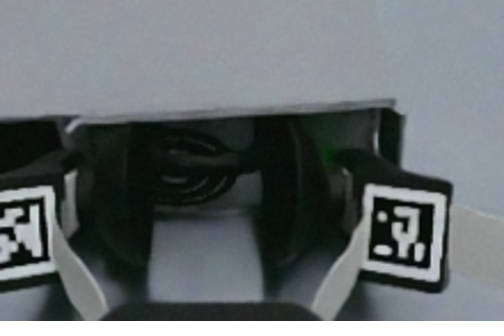

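Emit:
{"api": "execute_actions", "payload": {
  "actions": [
    {"r1":{"joints":{"arm_m":0.294,"lift_m":0.792},"pace":"slow"}}
  ],
  "cameras": []
}}

Emit:
{"api": "execute_actions", "payload": {
  "actions": [
    {"r1":{"joints":{"arm_m":0.290},"pace":"slow"}}
  ],
  "cameras": ["r1_wrist_camera"]
}}

Emit:
{"api": "zoom_image", "payload": {
  "camera": "r1_wrist_camera",
  "region": [200, 190, 420, 330]
}}

Scene clock: 760.23 s.
r1.base_odometry: x=-0.338 y=+0.878 heading=+2.449 (m, m, rad; r1's odometry frame)
r1.turned_by_wheels: +0.000 (rad since the last result)
r1.turned_by_imu: +0.000 (rad since the last result)
r1.base_tilt: forward=+0.0 right=-0.4 (deg)
r1.lidar_m: 0.36 0.40 1.72 1.69 1.93 1.66 1.59 1.72 2.47 1.17 0.50 0.39
r1.base_status: not commanded
r1.joint_positions: lift_m=+0.792 arm_m=+0.296 wrist_yaw_rad=+0.031 wrist_pitch_rad=+0.654 wrist_roll_rad=+0.140 gripper_m=-0.037
r1.joint_status: all done
r1.motor_effort: lift_m=+23(21) arm_m=-12(11) wrist_yaw_rad=-5(16) wrist_pitch_rad=-10(33) wrist_roll_rad=-1(1) gripper_m=-29(29) wheel_0=-1(3) wheel_1=+1(3) wheel_2=-1(8) (%)
r1.hand_pose: x=+0.6986 y=-0.0802 z=+0.7946 quat_wxyz=(+0.945, +0.061, +0.321, -0.008) (m; r1's base frame)
r1.wrist_depth_mm: - - - - - - - / - - 373 362 445 433 430 / 1863 392 296 287 357 351 345 / 1499 268 247 240 298 296 291 / 285 255 222 221 252 254 250 / 242 227 181 225 184 221 219 / 215 210 213 - 206 198 196
r2.base_odometry: x=+0.508 y=-1.528 heading=-2.473 (m, m, rad; r2's odometry frame)
r2.turned_by_wheels: +0.000 (rad since the last result)
r2.turned_by_imu: +0.000 (rad since the last result)
r2.base_tilt: forward=+0.1 right=-0.2 (deg)
r2.lidar_m: 0.39 0.41 0.55 2.10 2.45 1.15 1.06 1.13 2.43 2.31 0.62 0.44
r2.base_status: not commanded
r2.joint_positions: lift_m=+1.120 arm_m=+0.003 wrist_yaw_rad=+0.000 wrist_pitch_rad=+1.560 wrist_roll_rad=-0.060 gripper_m=+0.130
r2.joint_status: not commanded
r2.motor_effort: lift_m=+22(22) arm_m=-7(8) wrist_yaw_rad=+0(0) wrist_pitch_rad=+0(0) wrist_roll_rad=-4(3) gripper_m=+0(0) wheel_0=+3(3) wheel_1=-1(1) wheel_2=+1(0) (%)
r2.hand_pose: x=+0.1769 y=-0.0874 z=+1.0096 quat_wxyz=(+0.711, -0.021, +0.703, +0.021) (m; r2's base frame)
r2.wrist_depth_mm: 866 866 866 878 866 878 891 / 1229 1205 1229 1229 1255 1255 1255 / 1229 1255 1255 1255 1255 1255 1281 / 1229 1229 1255 1255 1255 1255 1255 / 1229 1229 1025 1025 1255 1255 1255 / 1205 1229 1008 1008 1255 1255 1255 / 1229 1205 1229 119 1255 1229 1255
pictures: none
No camera images: the call's "cameras" was empty. Leave "cameras" out to get every camera's image.

Scene clock: 760.93 s.
r1.base_odometry: x=-0.338 y=+0.878 heading=+2.449 (m, m, rad; r1's odometry frame)
r1.turned_by_wheels: +0.000 (rad since the last result)
r1.turned_by_imu: +0.000 (rad since the last result)
r1.base_tilt: forward=+0.0 right=-0.4 (deg)
r1.lidar_m: 0.35 0.40 1.68 1.69 1.96 1.65 1.61 1.72 2.47 1.17 0.49 0.34
r1.base_status: not commanded
r1.joint_positions: lift_m=+0.792 arm_m=+0.292 wrist_yaw_rad=+0.034 wrist_pitch_rad=+0.649 wrist_roll_rad=+0.140 gripper_m=-0.037
r1.joint_status: all done
r1.motor_effort: lift_m=+22(22) arm_m=-14(14) wrist_yaw_rad=-13(13) wrist_pitch_rad=+2(11) wrist_roll_rad=+1(1) gripper_m=-32(33) wheel_0=-3(2) wheel_1=-1(0) wheel_2=+2(2) (%)
r1.hand_pose: x=+0.6960 y=-0.0796 z=+0.7956 quat_wxyz=(+0.946, +0.061, +0.319, -0.006) (m; r1's base frame)
r1.wrist_depth_mm: - - - - - - - / - - 382 368 455 442 433 / 1863 397 300 291 364 353 349 / 1537 271 248 242 300 300 293 / 291 258 226 222 255 256 253 / 243 227 184 227 184 222 222 / 216 211 216 - 208 199 198
r2.base_odometry: x=+0.508 y=-1.528 heading=-2.473 (m, m, rad; r2's odometry frame)
r2.turned_by_wheels: +0.000 (rad since the last result)
r2.turned_by_imu: +0.000 (rad since the last result)
r2.base_tilt: forward=+0.1 right=-0.2 (deg)
r2.lidar_m: 0.40 0.40 0.53 2.07 2.45 1.11 1.05 1.11 2.46 2.33 0.66 0.44
r2.base_status: not commanded
r2.joint_positions: lift_m=+1.120 arm_m=+0.003 wrist_yaw_rad=+0.000 wrist_pitch_rad=+1.560 wrist_roll_rad=-0.060 gripper_m=+0.130
r2.joint_status: not commanded
r2.motor_effort: lift_m=+22(22) arm_m=-7(7) wrist_yaw_rad=+0(0) wrist_pitch_rad=-2(1) wrist_roll_rad=-4(5) gripper_m=+0(0) wheel_0=+3(3) wheel_1=-1(1) wheel_2=+0(0) (%)
r2.hand_pose: x=+0.1769 y=-0.0874 z=+1.0096 quat_wxyz=(+0.711, -0.021, +0.703, +0.021) (m; r2's base frame)
r2.wrist_depth_mm: 866 866 866 866 878 891 891 / 1205 1205 1205 1229 1255 1255 1255 / 1229 1255 1255 1255 1229 1281 1281 / 1205 1255 1229 1255 1255 1255 1229 / 1229 1205 1025 1025 1255 1229 1281 / 1229 1205 1008 1008 1255 1255 1255 / 1205 1205 1229 120 1229 1255 1255
pictures: r1_wrist_camera
camera_calibration (this result's frames):
r1_wrist_camera: T_world_to_cam=[[-0.075763, -0.993173, -0.0887007, 0.0362761], [-0.635207, 0.116643, -0.763483, 1.10469], [0.768617, -0.00150053, -0.639707, 0.202239], [0, 0, 0, 1]] pos_world=[0.549008, -0.092522, 0.976]
Images, in order (width x height): r1_wrist_camera 616x392.

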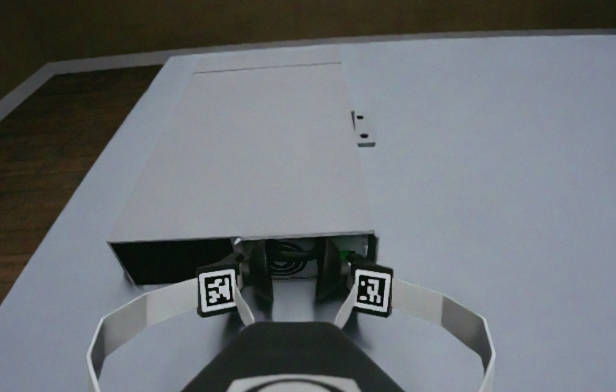

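Region (200, 190, 420, 330) of r1_wrist_camera's 616x392 image, scaled by 2.291; it fills the top 321 rows of this view, and the rest is white.

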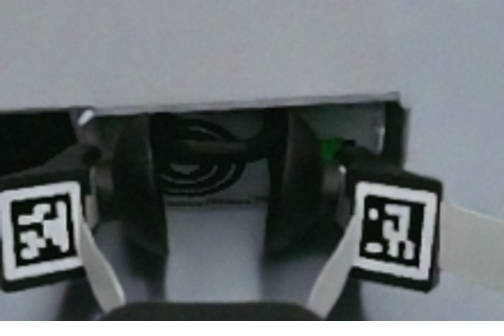

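Emit:
{"api": "execute_actions", "payload": {
  "actions": [
    {"r1":{"joints":{"arm_m":0.287,"lift_m":0.789},"pace":"slow"}}
  ],
  "cameras": ["r1_wrist_camera"]
}}

Emit:
{"api": "zoom_image", "payload": {
  "camera": "r1_wrist_camera",
  "region": [200, 190, 420, 330]
}}

Scene clock: 761.67 s.
r1.base_odometry: x=-0.338 y=+0.878 heading=+2.449 (m, m, rad; r1's odometry frame)
r1.turned_by_wheels: +0.000 (rad since the last result)
r1.turned_by_imu: +0.000 (rad since the last result)
r1.base_tilt: forward=+0.0 right=-0.3 (deg)
r1.lidar_m: 0.33 0.40 1.69 1.70 2.00 1.67 1.61 1.72 2.48 1.14 0.49 0.38
r1.base_status: not commanded
r1.joint_positions: lift_m=+0.789 arm_m=+0.290 wrist_yaw_rad=+0.034 wrist_pitch_rad=+0.645 wrist_roll_rad=+0.140 gripper_m=-0.037
r1.joint_status: all done
r1.on_its_own: wrist_yaw_rad is at rest, and its effort (-14) is outside its rest range (-13 to +13)
r1.motor_effort: lift_m=+19(22) arm_m=-15(14) wrist_yaw_rad=-14(15) wrist_pitch_rad=+13(13) wrist_roll_rad=+0(1) gripper_m=-31(31) wheel_0=-3(3) wheel_1=-1(1) wheel_2=+3(3) (%)
r1.hand_pose: x=+0.6939 y=-0.0794 z=+0.7938 quat_wxyz=(+0.946, +0.061, +0.317, -0.006) (m; r1's base frame)
r1.wrist_depth_mm: - - - - - - - / - - 387 373 459 449 442 / 1921 404 301 293 362 357 351 / 1537 270 250 243 303 298 293 / 289 264 224 223 253 257 252 / 244 228 184 227 183 223 220 / 216 211 214 - 208 198 199
r2.base_odometry: x=+0.508 y=-1.528 heading=-2.473 (m, m, rad; r2's odometry frame)
r2.turned_by_wheels: +0.000 (rad since the last result)
r2.turned_by_imu: +0.000 (rad since the last result)
r2.base_tilt: forward=+0.1 right=-0.2 (deg)
r2.lidar_m: 0.39 0.42 0.54 2.07 2.47 1.13 1.05 1.13 2.49 2.32 0.64 0.42
r2.base_status: not commanded
r2.joint_positions: lift_m=+1.120 arm_m=+0.003 wrist_yaw_rad=+0.000 wrist_pitch_rad=+1.560 wrist_roll_rad=-0.060 gripper_m=+0.130
r2.joint_status: not commanded
r2.motor_effort: lift_m=+22(22) arm_m=-7(7) wrist_yaw_rad=+0(0) wrist_pitch_rad=+0(0) wrist_roll_rad=-2(3) gripper_m=-1(1) wheel_0=+3(3) wheel_1=-1(1) wheel_2=+0(0) (%)
r2.hand_pose: x=+0.1769 y=-0.0874 z=+1.0096 quat_wxyz=(+0.711, -0.021, +0.703, +0.021) (m; r2's base frame)
r2.wrist_depth_mm: 866 866 866 878 878 891 904 / 1229 1182 1205 1182 1229 1281 1281 / 1229 1229 1229 1255 1229 1281 1281 / 1229 1229 1255 1255 1255 1255 1281 / 1229 1229 1025 1025 1255 1255 1281 / 1229 1205 1025 1025 1255 1229 1281 / 1205 1205 1229 120 1229 1255 1229
pictures: r1_wrist_camera
camera_calibration (this result's frames):
r1_wrist_camera: T_world_to_cam=[[-0.0747608, -0.993208, -0.0891515, 0.0357889], [-0.632127, 0.116346, -0.76608, 1.10185], [0.77125, -0.000917668, -0.636532, 0.198402], [0, 0, 0, 1]] pos_world=[0.54617, -0.0924681, 0.973588]
Images, in order (width x height): r1_wrist_camera 616x392.

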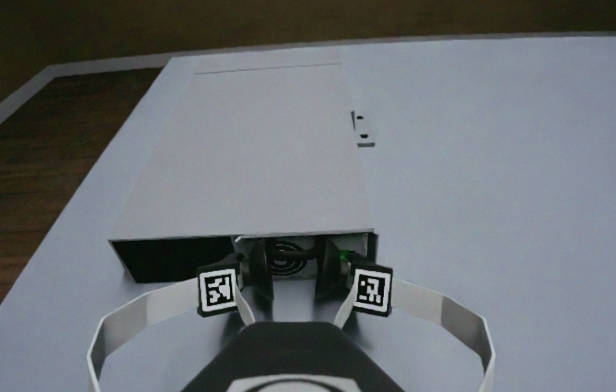

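Region (200, 190, 420, 330) of r1_wrist_camera's 616x392 image, scaled by 2.291; it fills the top 321 rows of this view, and the rest is white.

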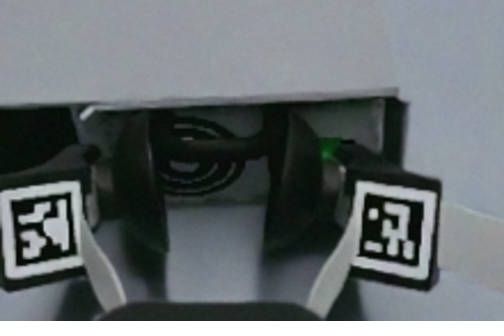

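Holding and moving.

Emit:
{"api": "execute_actions", "payload": {
  "actions": [
    {"r1":{"joints":{"arm_m":0.283},"pace":"slow"}}
  ],
  "cameras": ["r1_wrist_camera"]
}}

Emit:
{"api": "zoom_image", "payload": {
  "camera": "r1_wrist_camera",
  "region": [200, 190, 420, 330]
}}

Scene clock: 762.47 s.
r1.base_odometry: x=-0.338 y=+0.878 heading=+2.449 (m, m, rad; r1's odometry frame)
r1.turned_by_wheels: +0.000 (rad since the last result)
r1.turned_by_imu: +0.000 (rad since the last result)
r1.base_tilt: forward=+0.0 right=-0.4 (deg)
r1.lidar_m: 0.33 0.40 1.73 1.68 1.93 1.66 1.59 1.73 2.45 1.19 0.51 0.34
r1.base_status: not commanded
r1.joint_positions: lift_m=+0.789 arm_m=+0.285 wrist_yaw_rad=+0.030 wrist_pitch_rad=+0.652 wrist_roll_rad=+0.140 gripper_m=-0.037
r1.joint_status: all done
r1.motor_effort: lift_m=+19(19) arm_m=-9(20) wrist_yaw_rad=-4(15) wrist_pitch_rad=-7(14) wrist_roll_rad=+0(1) gripper_m=-27(32) wheel_0=-1(3) wheel_1=+1(1) wheel_2=-1(3) (%)
r1.hand_pose: x=+0.6874 y=-0.0804 z=+0.7922 quat_wxyz=(+0.945, +0.061, +0.320, -0.008) (m; r1's base frame)
r1.wrist_depth_mm: - - - - - - - / - - 373 362 449 439 430 / 1808 394 297 289 359 351 345 / 1499 260 245 239 300 296 290 / 279 266 258 224 252 253 250 / 242 162 185 226 184 220 219 / 214 208 213 - 205 198 196
r2.base_odometry: x=+0.508 y=-1.528 heading=-2.473 (m, m, rad; r2's odometry frame)
r2.turned_by_wheels: +0.000 (rad since the last result)
r2.turned_by_imu: +0.000 (rad since the last result)
r2.base_tilt: forward=+0.2 right=-0.2 (deg)
r2.lidar_m: 0.39 0.40 0.55 2.08 2.48 1.14 1.06 1.13 2.46 2.31 0.65 0.44
r2.base_status: not commanded
r2.joint_positions: lift_m=+1.120 arm_m=+0.003 wrist_yaw_rad=+0.000 wrist_pitch_rad=+1.560 wrist_roll_rad=-0.060 gripper_m=+0.130
r2.joint_status: not commanded
r2.motor_effort: lift_m=+22(22) arm_m=-7(8) wrist_yaw_rad=+0(0) wrist_pitch_rad=+0(1) wrist_roll_rad=-4(0) gripper_m=+0(1) wheel_0=+3(3) wheel_1=-1(1) wheel_2=+0(0) (%)
r2.hand_pose: x=+0.1769 y=-0.0874 z=+1.0096 quat_wxyz=(+0.711, -0.021, +0.703, +0.021) (m; r2's base frame)
r2.wrist_depth_mm: 866 854 866 866 866 878 891 / 1182 1205 1205 1229 1205 1255 1281 / 1229 1229 1255 1255 1255 1255 1281 / 1229 1229 1255 1255 1255 1255 1255 / 1229 1255 1042 1025 1255 1229 1255 / 1229 1205 1008 1008 1229 1255 1255 / 1229 1205 1229 119 1229 1229 1255
pictures: r1_wrist_camera
camera_calibration (this result's frames):
r1_wrist_camera: T_world_to_cam=[[-0.0793612, -0.992916, -0.0884287, 0.0368156], [-0.636787, 0.118746, -0.761841, 1.09675], [0.766945, -0.00415033, -0.6417, 0.20918], [0, 0, 0, 1]] pos_world=[0.540887, -0.0928115, 0.973034]
Images, in order (width x height): r1_wrist_camera 616x392.

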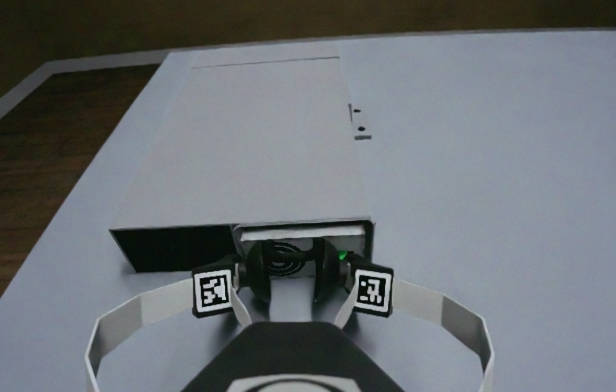

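Region (200, 190, 420, 330) of r1_wrist_camera's 616x392 image, scaled by 2.291; it fills the top 321 rows of this view, and the rest is white.

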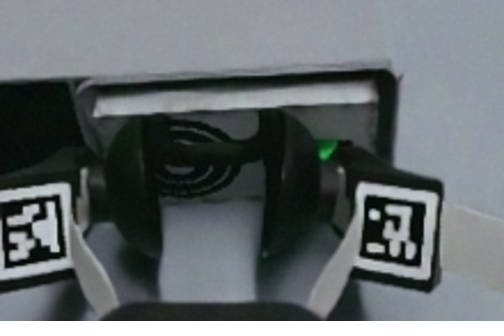

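Freed.

Emit:
{"api": "execute_actions", "payload": {
  "actions": [
    {"r1":{"joints":{"arm_m":0.075},"pace":"slow"}}
  ],
  "cameras": ["r1_wrist_camera"]
}}

Emit:
{"api": "execute_actions", "payload": {
  "actions": [
    {"r1":{"joints":{"gripper_m":0.0,"arm_m":0.067,"lift_m":0.793}}}
  ],
  "cameras": []
}}

Emit:
{"api": "execute_actions", "payload": {
  "actions": [
    {"r1":{"joints":{"gripper_m":0.038,"arm_m":0.061,"lift_m":0.798}}}
  ],
  "cameras": []
}}

Emit:
{"api": "execute_actions", "payload": {
  "actions": [
    {"r1":{"joints":{"arm_m":0.035}}}
  ],
  "cameras": ["r1_wrist_camera"]
}}

Scene clock: 766.00 s.
r1.base_odometry: x=-0.338 y=+0.878 heading=+2.449 (m, m, rad; r1's odometry frame)
r1.turned_by_wheels: +0.000 (rad since the last result)
r1.turned_by_imu: +0.000 (rad since the last result)
r1.base_tilt: forward=+0.0 right=-0.4 (deg)
r1.lidar_m: 0.37 0.40 1.72 1.69 1.96 1.65 1.60 1.72 2.48 1.19 0.50 0.36
r1.base_status: not commanded
r1.joint_positions: lift_m=+0.789 arm_m=+0.077 wrist_yaw_rad=+0.030 wrist_pitch_rad=+0.655 wrist_roll_rad=+0.140 gripper_m=-0.037
r1.joint_status: all done
r1.motor_effort: lift_m=+19(20) arm_m=-9(11) wrist_yaw_rad=-3(6) wrist_pitch_rad=-16(14) wrist_roll_rad=+0(1) gripper_m=-27(27) wheel_0=-1(1) wheel_1=+1(1) wheel_2=-1(1) (%)
r1.hand_pose: x=+0.4788 y=-0.0804 z=+0.7915 quat_wxyz=(+0.945, +0.061, +0.322, -0.008) (m; r1's base frame)
r1.wrist_depth_mm: - - 504 517 585 559 549 / - - 415 397 449 430 427 / 1808 392 377 297 359 349 343 / 1430 320 310 247 300 294 289 / 277 273 262 224 256 253 249 / 240 163 184 227 184 221 218 / 213 209 212 - 205 196 196
r2.base_odometry: x=+0.508 y=-1.528 heading=-2.473 (m, m, rad; r2's odometry frame)
r2.turned_by_wheels: +0.000 (rad since the last result)
r2.turned_by_imu: +0.001 (rad since the last result)
r2.base_tilt: forward=+0.2 right=-0.2 (deg)
r2.lidar_m: 0.40 0.42 0.57 2.05 2.47 1.12 1.07 1.11 2.47 2.30 0.60 0.44
r2.base_status: not commanded
r2.joint_positions: lift_m=+1.120 arm_m=+0.003 wrist_yaw_rad=+0.000 wrist_pitch_rad=+1.560 wrist_roll_rad=-0.060 gripper_m=+0.130
r2.joint_status: not commanded
r2.motor_effort: lift_m=+22(22) arm_m=-7(7) wrist_yaw_rad=+0(0) wrist_pitch_rad=+0(1) wrist_roll_rad=-3(0) gripper_m=+0(0) wheel_0=+3(3) wheel_1=-1(1) wheel_2=+0(0) (%)
r2.hand_pose: x=+0.1769 y=-0.0874 z=+1.0096 quat_wxyz=(+0.711, -0.021, +0.703, +0.021) (m; r2's base frame)
r2.wrist_depth_mm: 866 878 854 866 866 891 891 / 1182 1205 1205 1255 1205 1229 1281 / 1229 1229 1229 1255 1255 1255 1281 / 1229 1255 1255 1229 1255 1255 1255 / 1229 1229 1025 1025 1255 1255 1281 / 1229 1205 1008 1025 1255 1229 1229 / 1205 1205 1229 119 1229 1255 1255
pictures: r1_wrist_camera
camera_calibration (this result's frames):
r1_wrist_camera: T_world_to_cam=[[-0.0796154, -0.992927, -0.0880749, 0.0200257], [-0.63924, 0.118652, -0.759799, 0.9629], [0.764875, -0.00419071, -0.644165, 0.371634], [0, 0, 0, 1]] pos_world=[0.332865, -0.0928083, 0.972768]
Images, in order (width x height): r1_wrist_camera 616x392.

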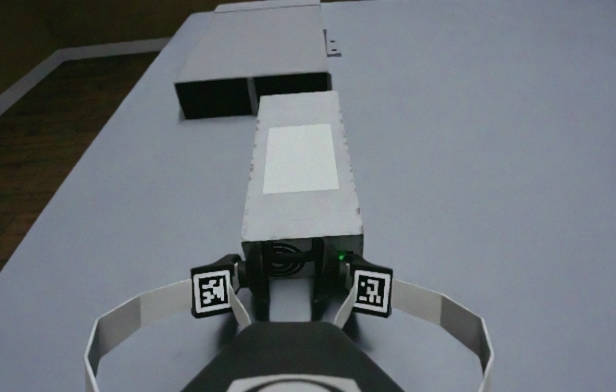

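Scene clock: 767.07 s.
r1.base_odometry: x=-0.338 y=+0.878 heading=+2.449 (m, m, rad; r1's odometry frame)
r1.turned_by_wheels: +0.000 (rad since the last result)
r1.turned_by_imu: +0.000 (rad since the last result)
r1.base_tilt: forward=+0.0 right=-0.3 (deg)
r1.lidar_m: 0.36 0.39 1.73 1.69 1.95 1.65 1.61 1.75 2.46 1.16 0.48 0.38
r1.base_status: not commanded
r1.joint_positions: lift_m=+0.793 arm_m=+0.069 wrist_yaw_rad=+0.030 wrist_pitch_rad=+0.654 wrist_roll_rad=+0.140 gripper_m=+0.001
r1.joint_status: all done
r1.motor_effort: lift_m=+24(24) arm_m=-9(9) wrist_yaw_rad=-2(3) wrist_pitch_rad=-11(18) wrist_roll_rad=+0(0) gripper_m=-20(26) wheel_0=-1(1) wheel_1=+1(1) wheel_2=-1(1) (%)
r1.hand_pose: x=+0.4710 y=-0.0805 z=+0.7955 quat_wxyz=(+0.945, +0.061, +0.321, -0.008) (m; r1's base frame)
r1.wrist_depth_mm: - - 559 539 603 580 569 / - - 430 421 459 449 439 / 1808 402 387 309 366 362 351 / 1499 330 320 256 307 303 296 / 285 279 262 230 263 260 256 / 247 238 189 232 188 228 224 / 218 214 218 - 210 200 201
r2.base_odometry: x=+0.508 y=-1.528 heading=-2.473 (m, m, rad; r2's odometry frame)
r2.turned_by_wheels: +0.000 (rad since the last result)
r2.turned_by_imu: +0.000 (rad since the last result)
r2.base_tilt: forward=+0.0 right=-0.2 (deg)
r2.lidar_m: 0.40 0.42 0.55 2.08 2.47 1.11 1.08 1.14 2.46 2.31 0.63 0.42
r2.base_status: not commanded
r2.joint_positions: lift_m=+1.120 arm_m=+0.003 wrist_yaw_rad=+0.000 wrist_pitch_rad=+1.560 wrist_roll_rad=-0.060 gripper_m=+0.130
r2.joint_status: not commanded
r2.motor_effort: lift_m=+22(22) arm_m=-7(7) wrist_yaw_rad=+0(0) wrist_pitch_rad=-1(1) wrist_roll_rad=-4(2) gripper_m=-1(0) wheel_0=+3(3) wheel_1=-1(1) wheel_2=+0(0) (%)
r2.hand_pose: x=+0.1769 y=-0.0874 z=+1.0096 quat_wxyz=(+0.711, -0.021, +0.703, +0.021) (m; r2's base frame)
r2.wrist_depth_mm: 854 854 866 878 878 878 904 / 1205 1205 1205 1229 1255 1281 1281 / 1229 1255 1255 1229 1255 1255 1255 / 1229 1255 1255 1255 1255 1255 1281 / 1229 1229 1025 1025 1229 1281 1255 / 1229 1229 1025 1008 1229 1229 1229 / 1229 1205 1229 120 1229 1255 1255
pictures: none
No camera images: the call's "cameras" was empty. Leave "cameras" out to get every camera's image.

Scene clock: 768.23 s.
r1.base_odometry: x=-0.338 y=+0.878 heading=+2.449 (m, m, rad; r1's odometry frame)
r1.turned_by_wheels: +0.000 (rad since the last result)
r1.turned_by_imu: +0.000 (rad since the last result)
r1.base_tilt: forward=+0.0 right=-0.4 (deg)
r1.lidar_m: 0.37 0.38 1.70 1.68 1.97 1.64 1.60 1.74 2.42 1.17 0.52 0.39
r1.base_status: not commanded
r1.joint_positions: lift_m=+0.798 arm_m=+0.063 wrist_yaw_rad=+0.030 wrist_pitch_rad=+0.652 wrist_roll_rad=+0.140 gripper_m=+0.038
r1.joint_status: all done
r1.motor_effort: lift_m=+23(24) arm_m=-9(6) wrist_yaw_rad=-2(2) wrist_pitch_rad=-7(17) wrist_roll_rad=-1(1) gripper_m=-4(22) wheel_0=-1(2) wheel_1=+1(1) wheel_2=-1(1) (%)
r1.hand_pose: x=+0.4653 y=-0.0804 z=+0.8009 quat_wxyz=(+0.945, +0.061, +0.320, -0.008) (m; r1's base frame)
r1.wrist_depth_mm: - - 580 569 615 591 585 / - - 442 459 473 459 449 / 1921 413 399 322 379 370 364 / 1576 340 329 264 317 310 304 / 296 287 268 240 270 266 262 / 254 250 189 236 195 232 230 / 225 220 224 - 212 208 206
r2.base_odometry: x=+0.508 y=-1.528 heading=-2.473 (m, m, rad; r2's odometry frame)
r2.turned_by_wheels: +0.000 (rad since the last result)
r2.turned_by_imu: +0.000 (rad since the last result)
r2.base_tilt: forward=+0.1 right=-0.2 (deg)
r2.lidar_m: 0.39 0.41 0.56 2.08 2.47 1.13 1.05 1.10 2.46 2.32 0.65 0.42
r2.base_status: not commanded
r2.joint_positions: lift_m=+1.120 arm_m=+0.003 wrist_yaw_rad=+0.000 wrist_pitch_rad=+1.560 wrist_roll_rad=-0.060 gripper_m=+0.130
r2.joint_status: not commanded
r2.motor_effort: lift_m=+22(22) arm_m=-7(7) wrist_yaw_rad=+0(0) wrist_pitch_rad=-1(0) wrist_roll_rad=-1(5) gripper_m=-1(1) wheel_0=+3(3) wheel_1=-1(1) wheel_2=+0(0) (%)
r2.hand_pose: x=+0.1769 y=-0.0874 z=+1.0096 quat_wxyz=(+0.711, -0.021, +0.703, +0.021) (m; r2's base frame)
r2.wrist_depth_mm: 866 866 854 866 866 878 917 / 1205 1205 1205 1229 1229 1255 1281 / 1255 1255 1255 1229 1281 1281 1281 / 1229 1255 1229 1255 1255 1281 1255 / 1205 1229 1025 1025 1255 1229 1255 / 1205 1229 1025 1008 1255 1229 1255 / 1205 1229 1229 120 1229 1281 1229
pictures: none
No camera images: the call's "cameras" was empty. Leave "cameras" out to get every camera's image.

Scene clock: 769.03 s.
r1.base_odometry: x=-0.338 y=+0.878 heading=+2.449 (m, m, rad; r1's odometry frame)
r1.turned_by_wheels: +0.000 (rad since the last result)
r1.turned_by_imu: +0.000 (rad since the last result)
r1.base_tilt: forward=-0.1 right=-0.3 (deg)
r1.lidar_m: 0.37 0.38 1.66 1.71 1.97 1.63 1.60 1.73 2.47 1.15 0.48 0.38
r1.base_status: not commanded
r1.joint_positions: lift_m=+0.798 arm_m=+0.037 wrist_yaw_rad=+0.030 wrist_pitch_rad=+0.652 wrist_roll_rad=+0.140 gripper_m=+0.038
r1.joint_status: all done
r1.motor_effort: lift_m=+23(23) arm_m=-9(9) wrist_yaw_rad=+0(2) wrist_pitch_rad=-5(6) wrist_roll_rad=-1(1) gripper_m=-3(4) wheel_0=-1(1) wheel_1=+0(1) wheel_2=-1(1) (%)
r1.hand_pose: x=+0.4393 y=-0.0805 z=+0.8009 quat_wxyz=(+0.945, +0.061, +0.320, -0.008) (m; r1's base frame)
r1.wrist_depth_mm: - - 585 564 621 591 585 / - - 455 439 477 462 449 / 1863 415 399 320 382 370 364 / 1464 340 325 265 319 310 304 / 293 287 279 270 272 267 262 / 253 250 189 236 195 235 229 / 225 220 224 - 213 207 207
r2.base_odometry: x=+0.508 y=-1.528 heading=-2.473 (m, m, rad; r2's odometry frame)
r2.turned_by_wheels: +0.000 (rad since the last result)
r2.turned_by_imu: +0.000 (rad since the last result)
r2.base_tilt: forward=+0.2 right=-0.2 (deg)
r2.lidar_m: 0.40 0.43 0.55 2.05 2.46 1.14 1.07 1.12 2.45 2.32 0.63 0.41
r2.base_status: not commanded
r2.joint_positions: lift_m=+1.120 arm_m=+0.003 wrist_yaw_rad=+0.000 wrist_pitch_rad=+1.560 wrist_roll_rad=-0.060 gripper_m=+0.130
r2.joint_status: not commanded
r2.motor_effort: lift_m=+22(22) arm_m=-7(8) wrist_yaw_rad=+0(0) wrist_pitch_rad=+0(0) wrist_roll_rad=-4(2) gripper_m=+0(1) wheel_0=+3(3) wheel_1=-1(0) wheel_2=+0(1) (%)
r2.hand_pose: x=+0.1769 y=-0.0874 z=+1.0096 quat_wxyz=(+0.711, -0.021, +0.703, +0.021) (m; r2's base frame)
r2.wrist_depth_mm: 854 866 854 878 878 891 891 / 1205 1229 1205 1205 1255 1255 1281 / 1229 1229 1229 1255 1281 1255 1281 / 1229 1229 1229 1255 1229 1255 1255 / 1229 1229 1025 1025 1255 1229 1255 / 1205 1229 1025 1025 1229 1255 1255 / 1205 1205 1205 120 1229 1255 1229
pictures: r1_wrist_camera
camera_calibration (this result's frames):
r1_wrist_camera: T_world_to_cam=[[-0.0798202, -0.992873, -0.0884943, 0.0180548], [-0.636614, 0.11909, -0.761932, 0.945441], [0.767041, -0.00448085, -0.641583, 0.404893], [0, 0, 0, 1]] pos_world=[0.292753, -0.0928523, 0.981732]
Images, in order (width x height): r1_wrist_camera 616x392.

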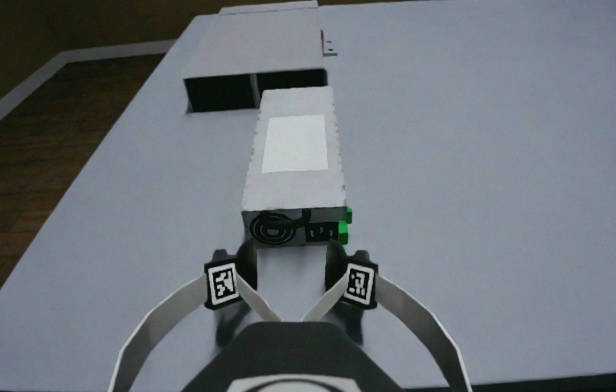

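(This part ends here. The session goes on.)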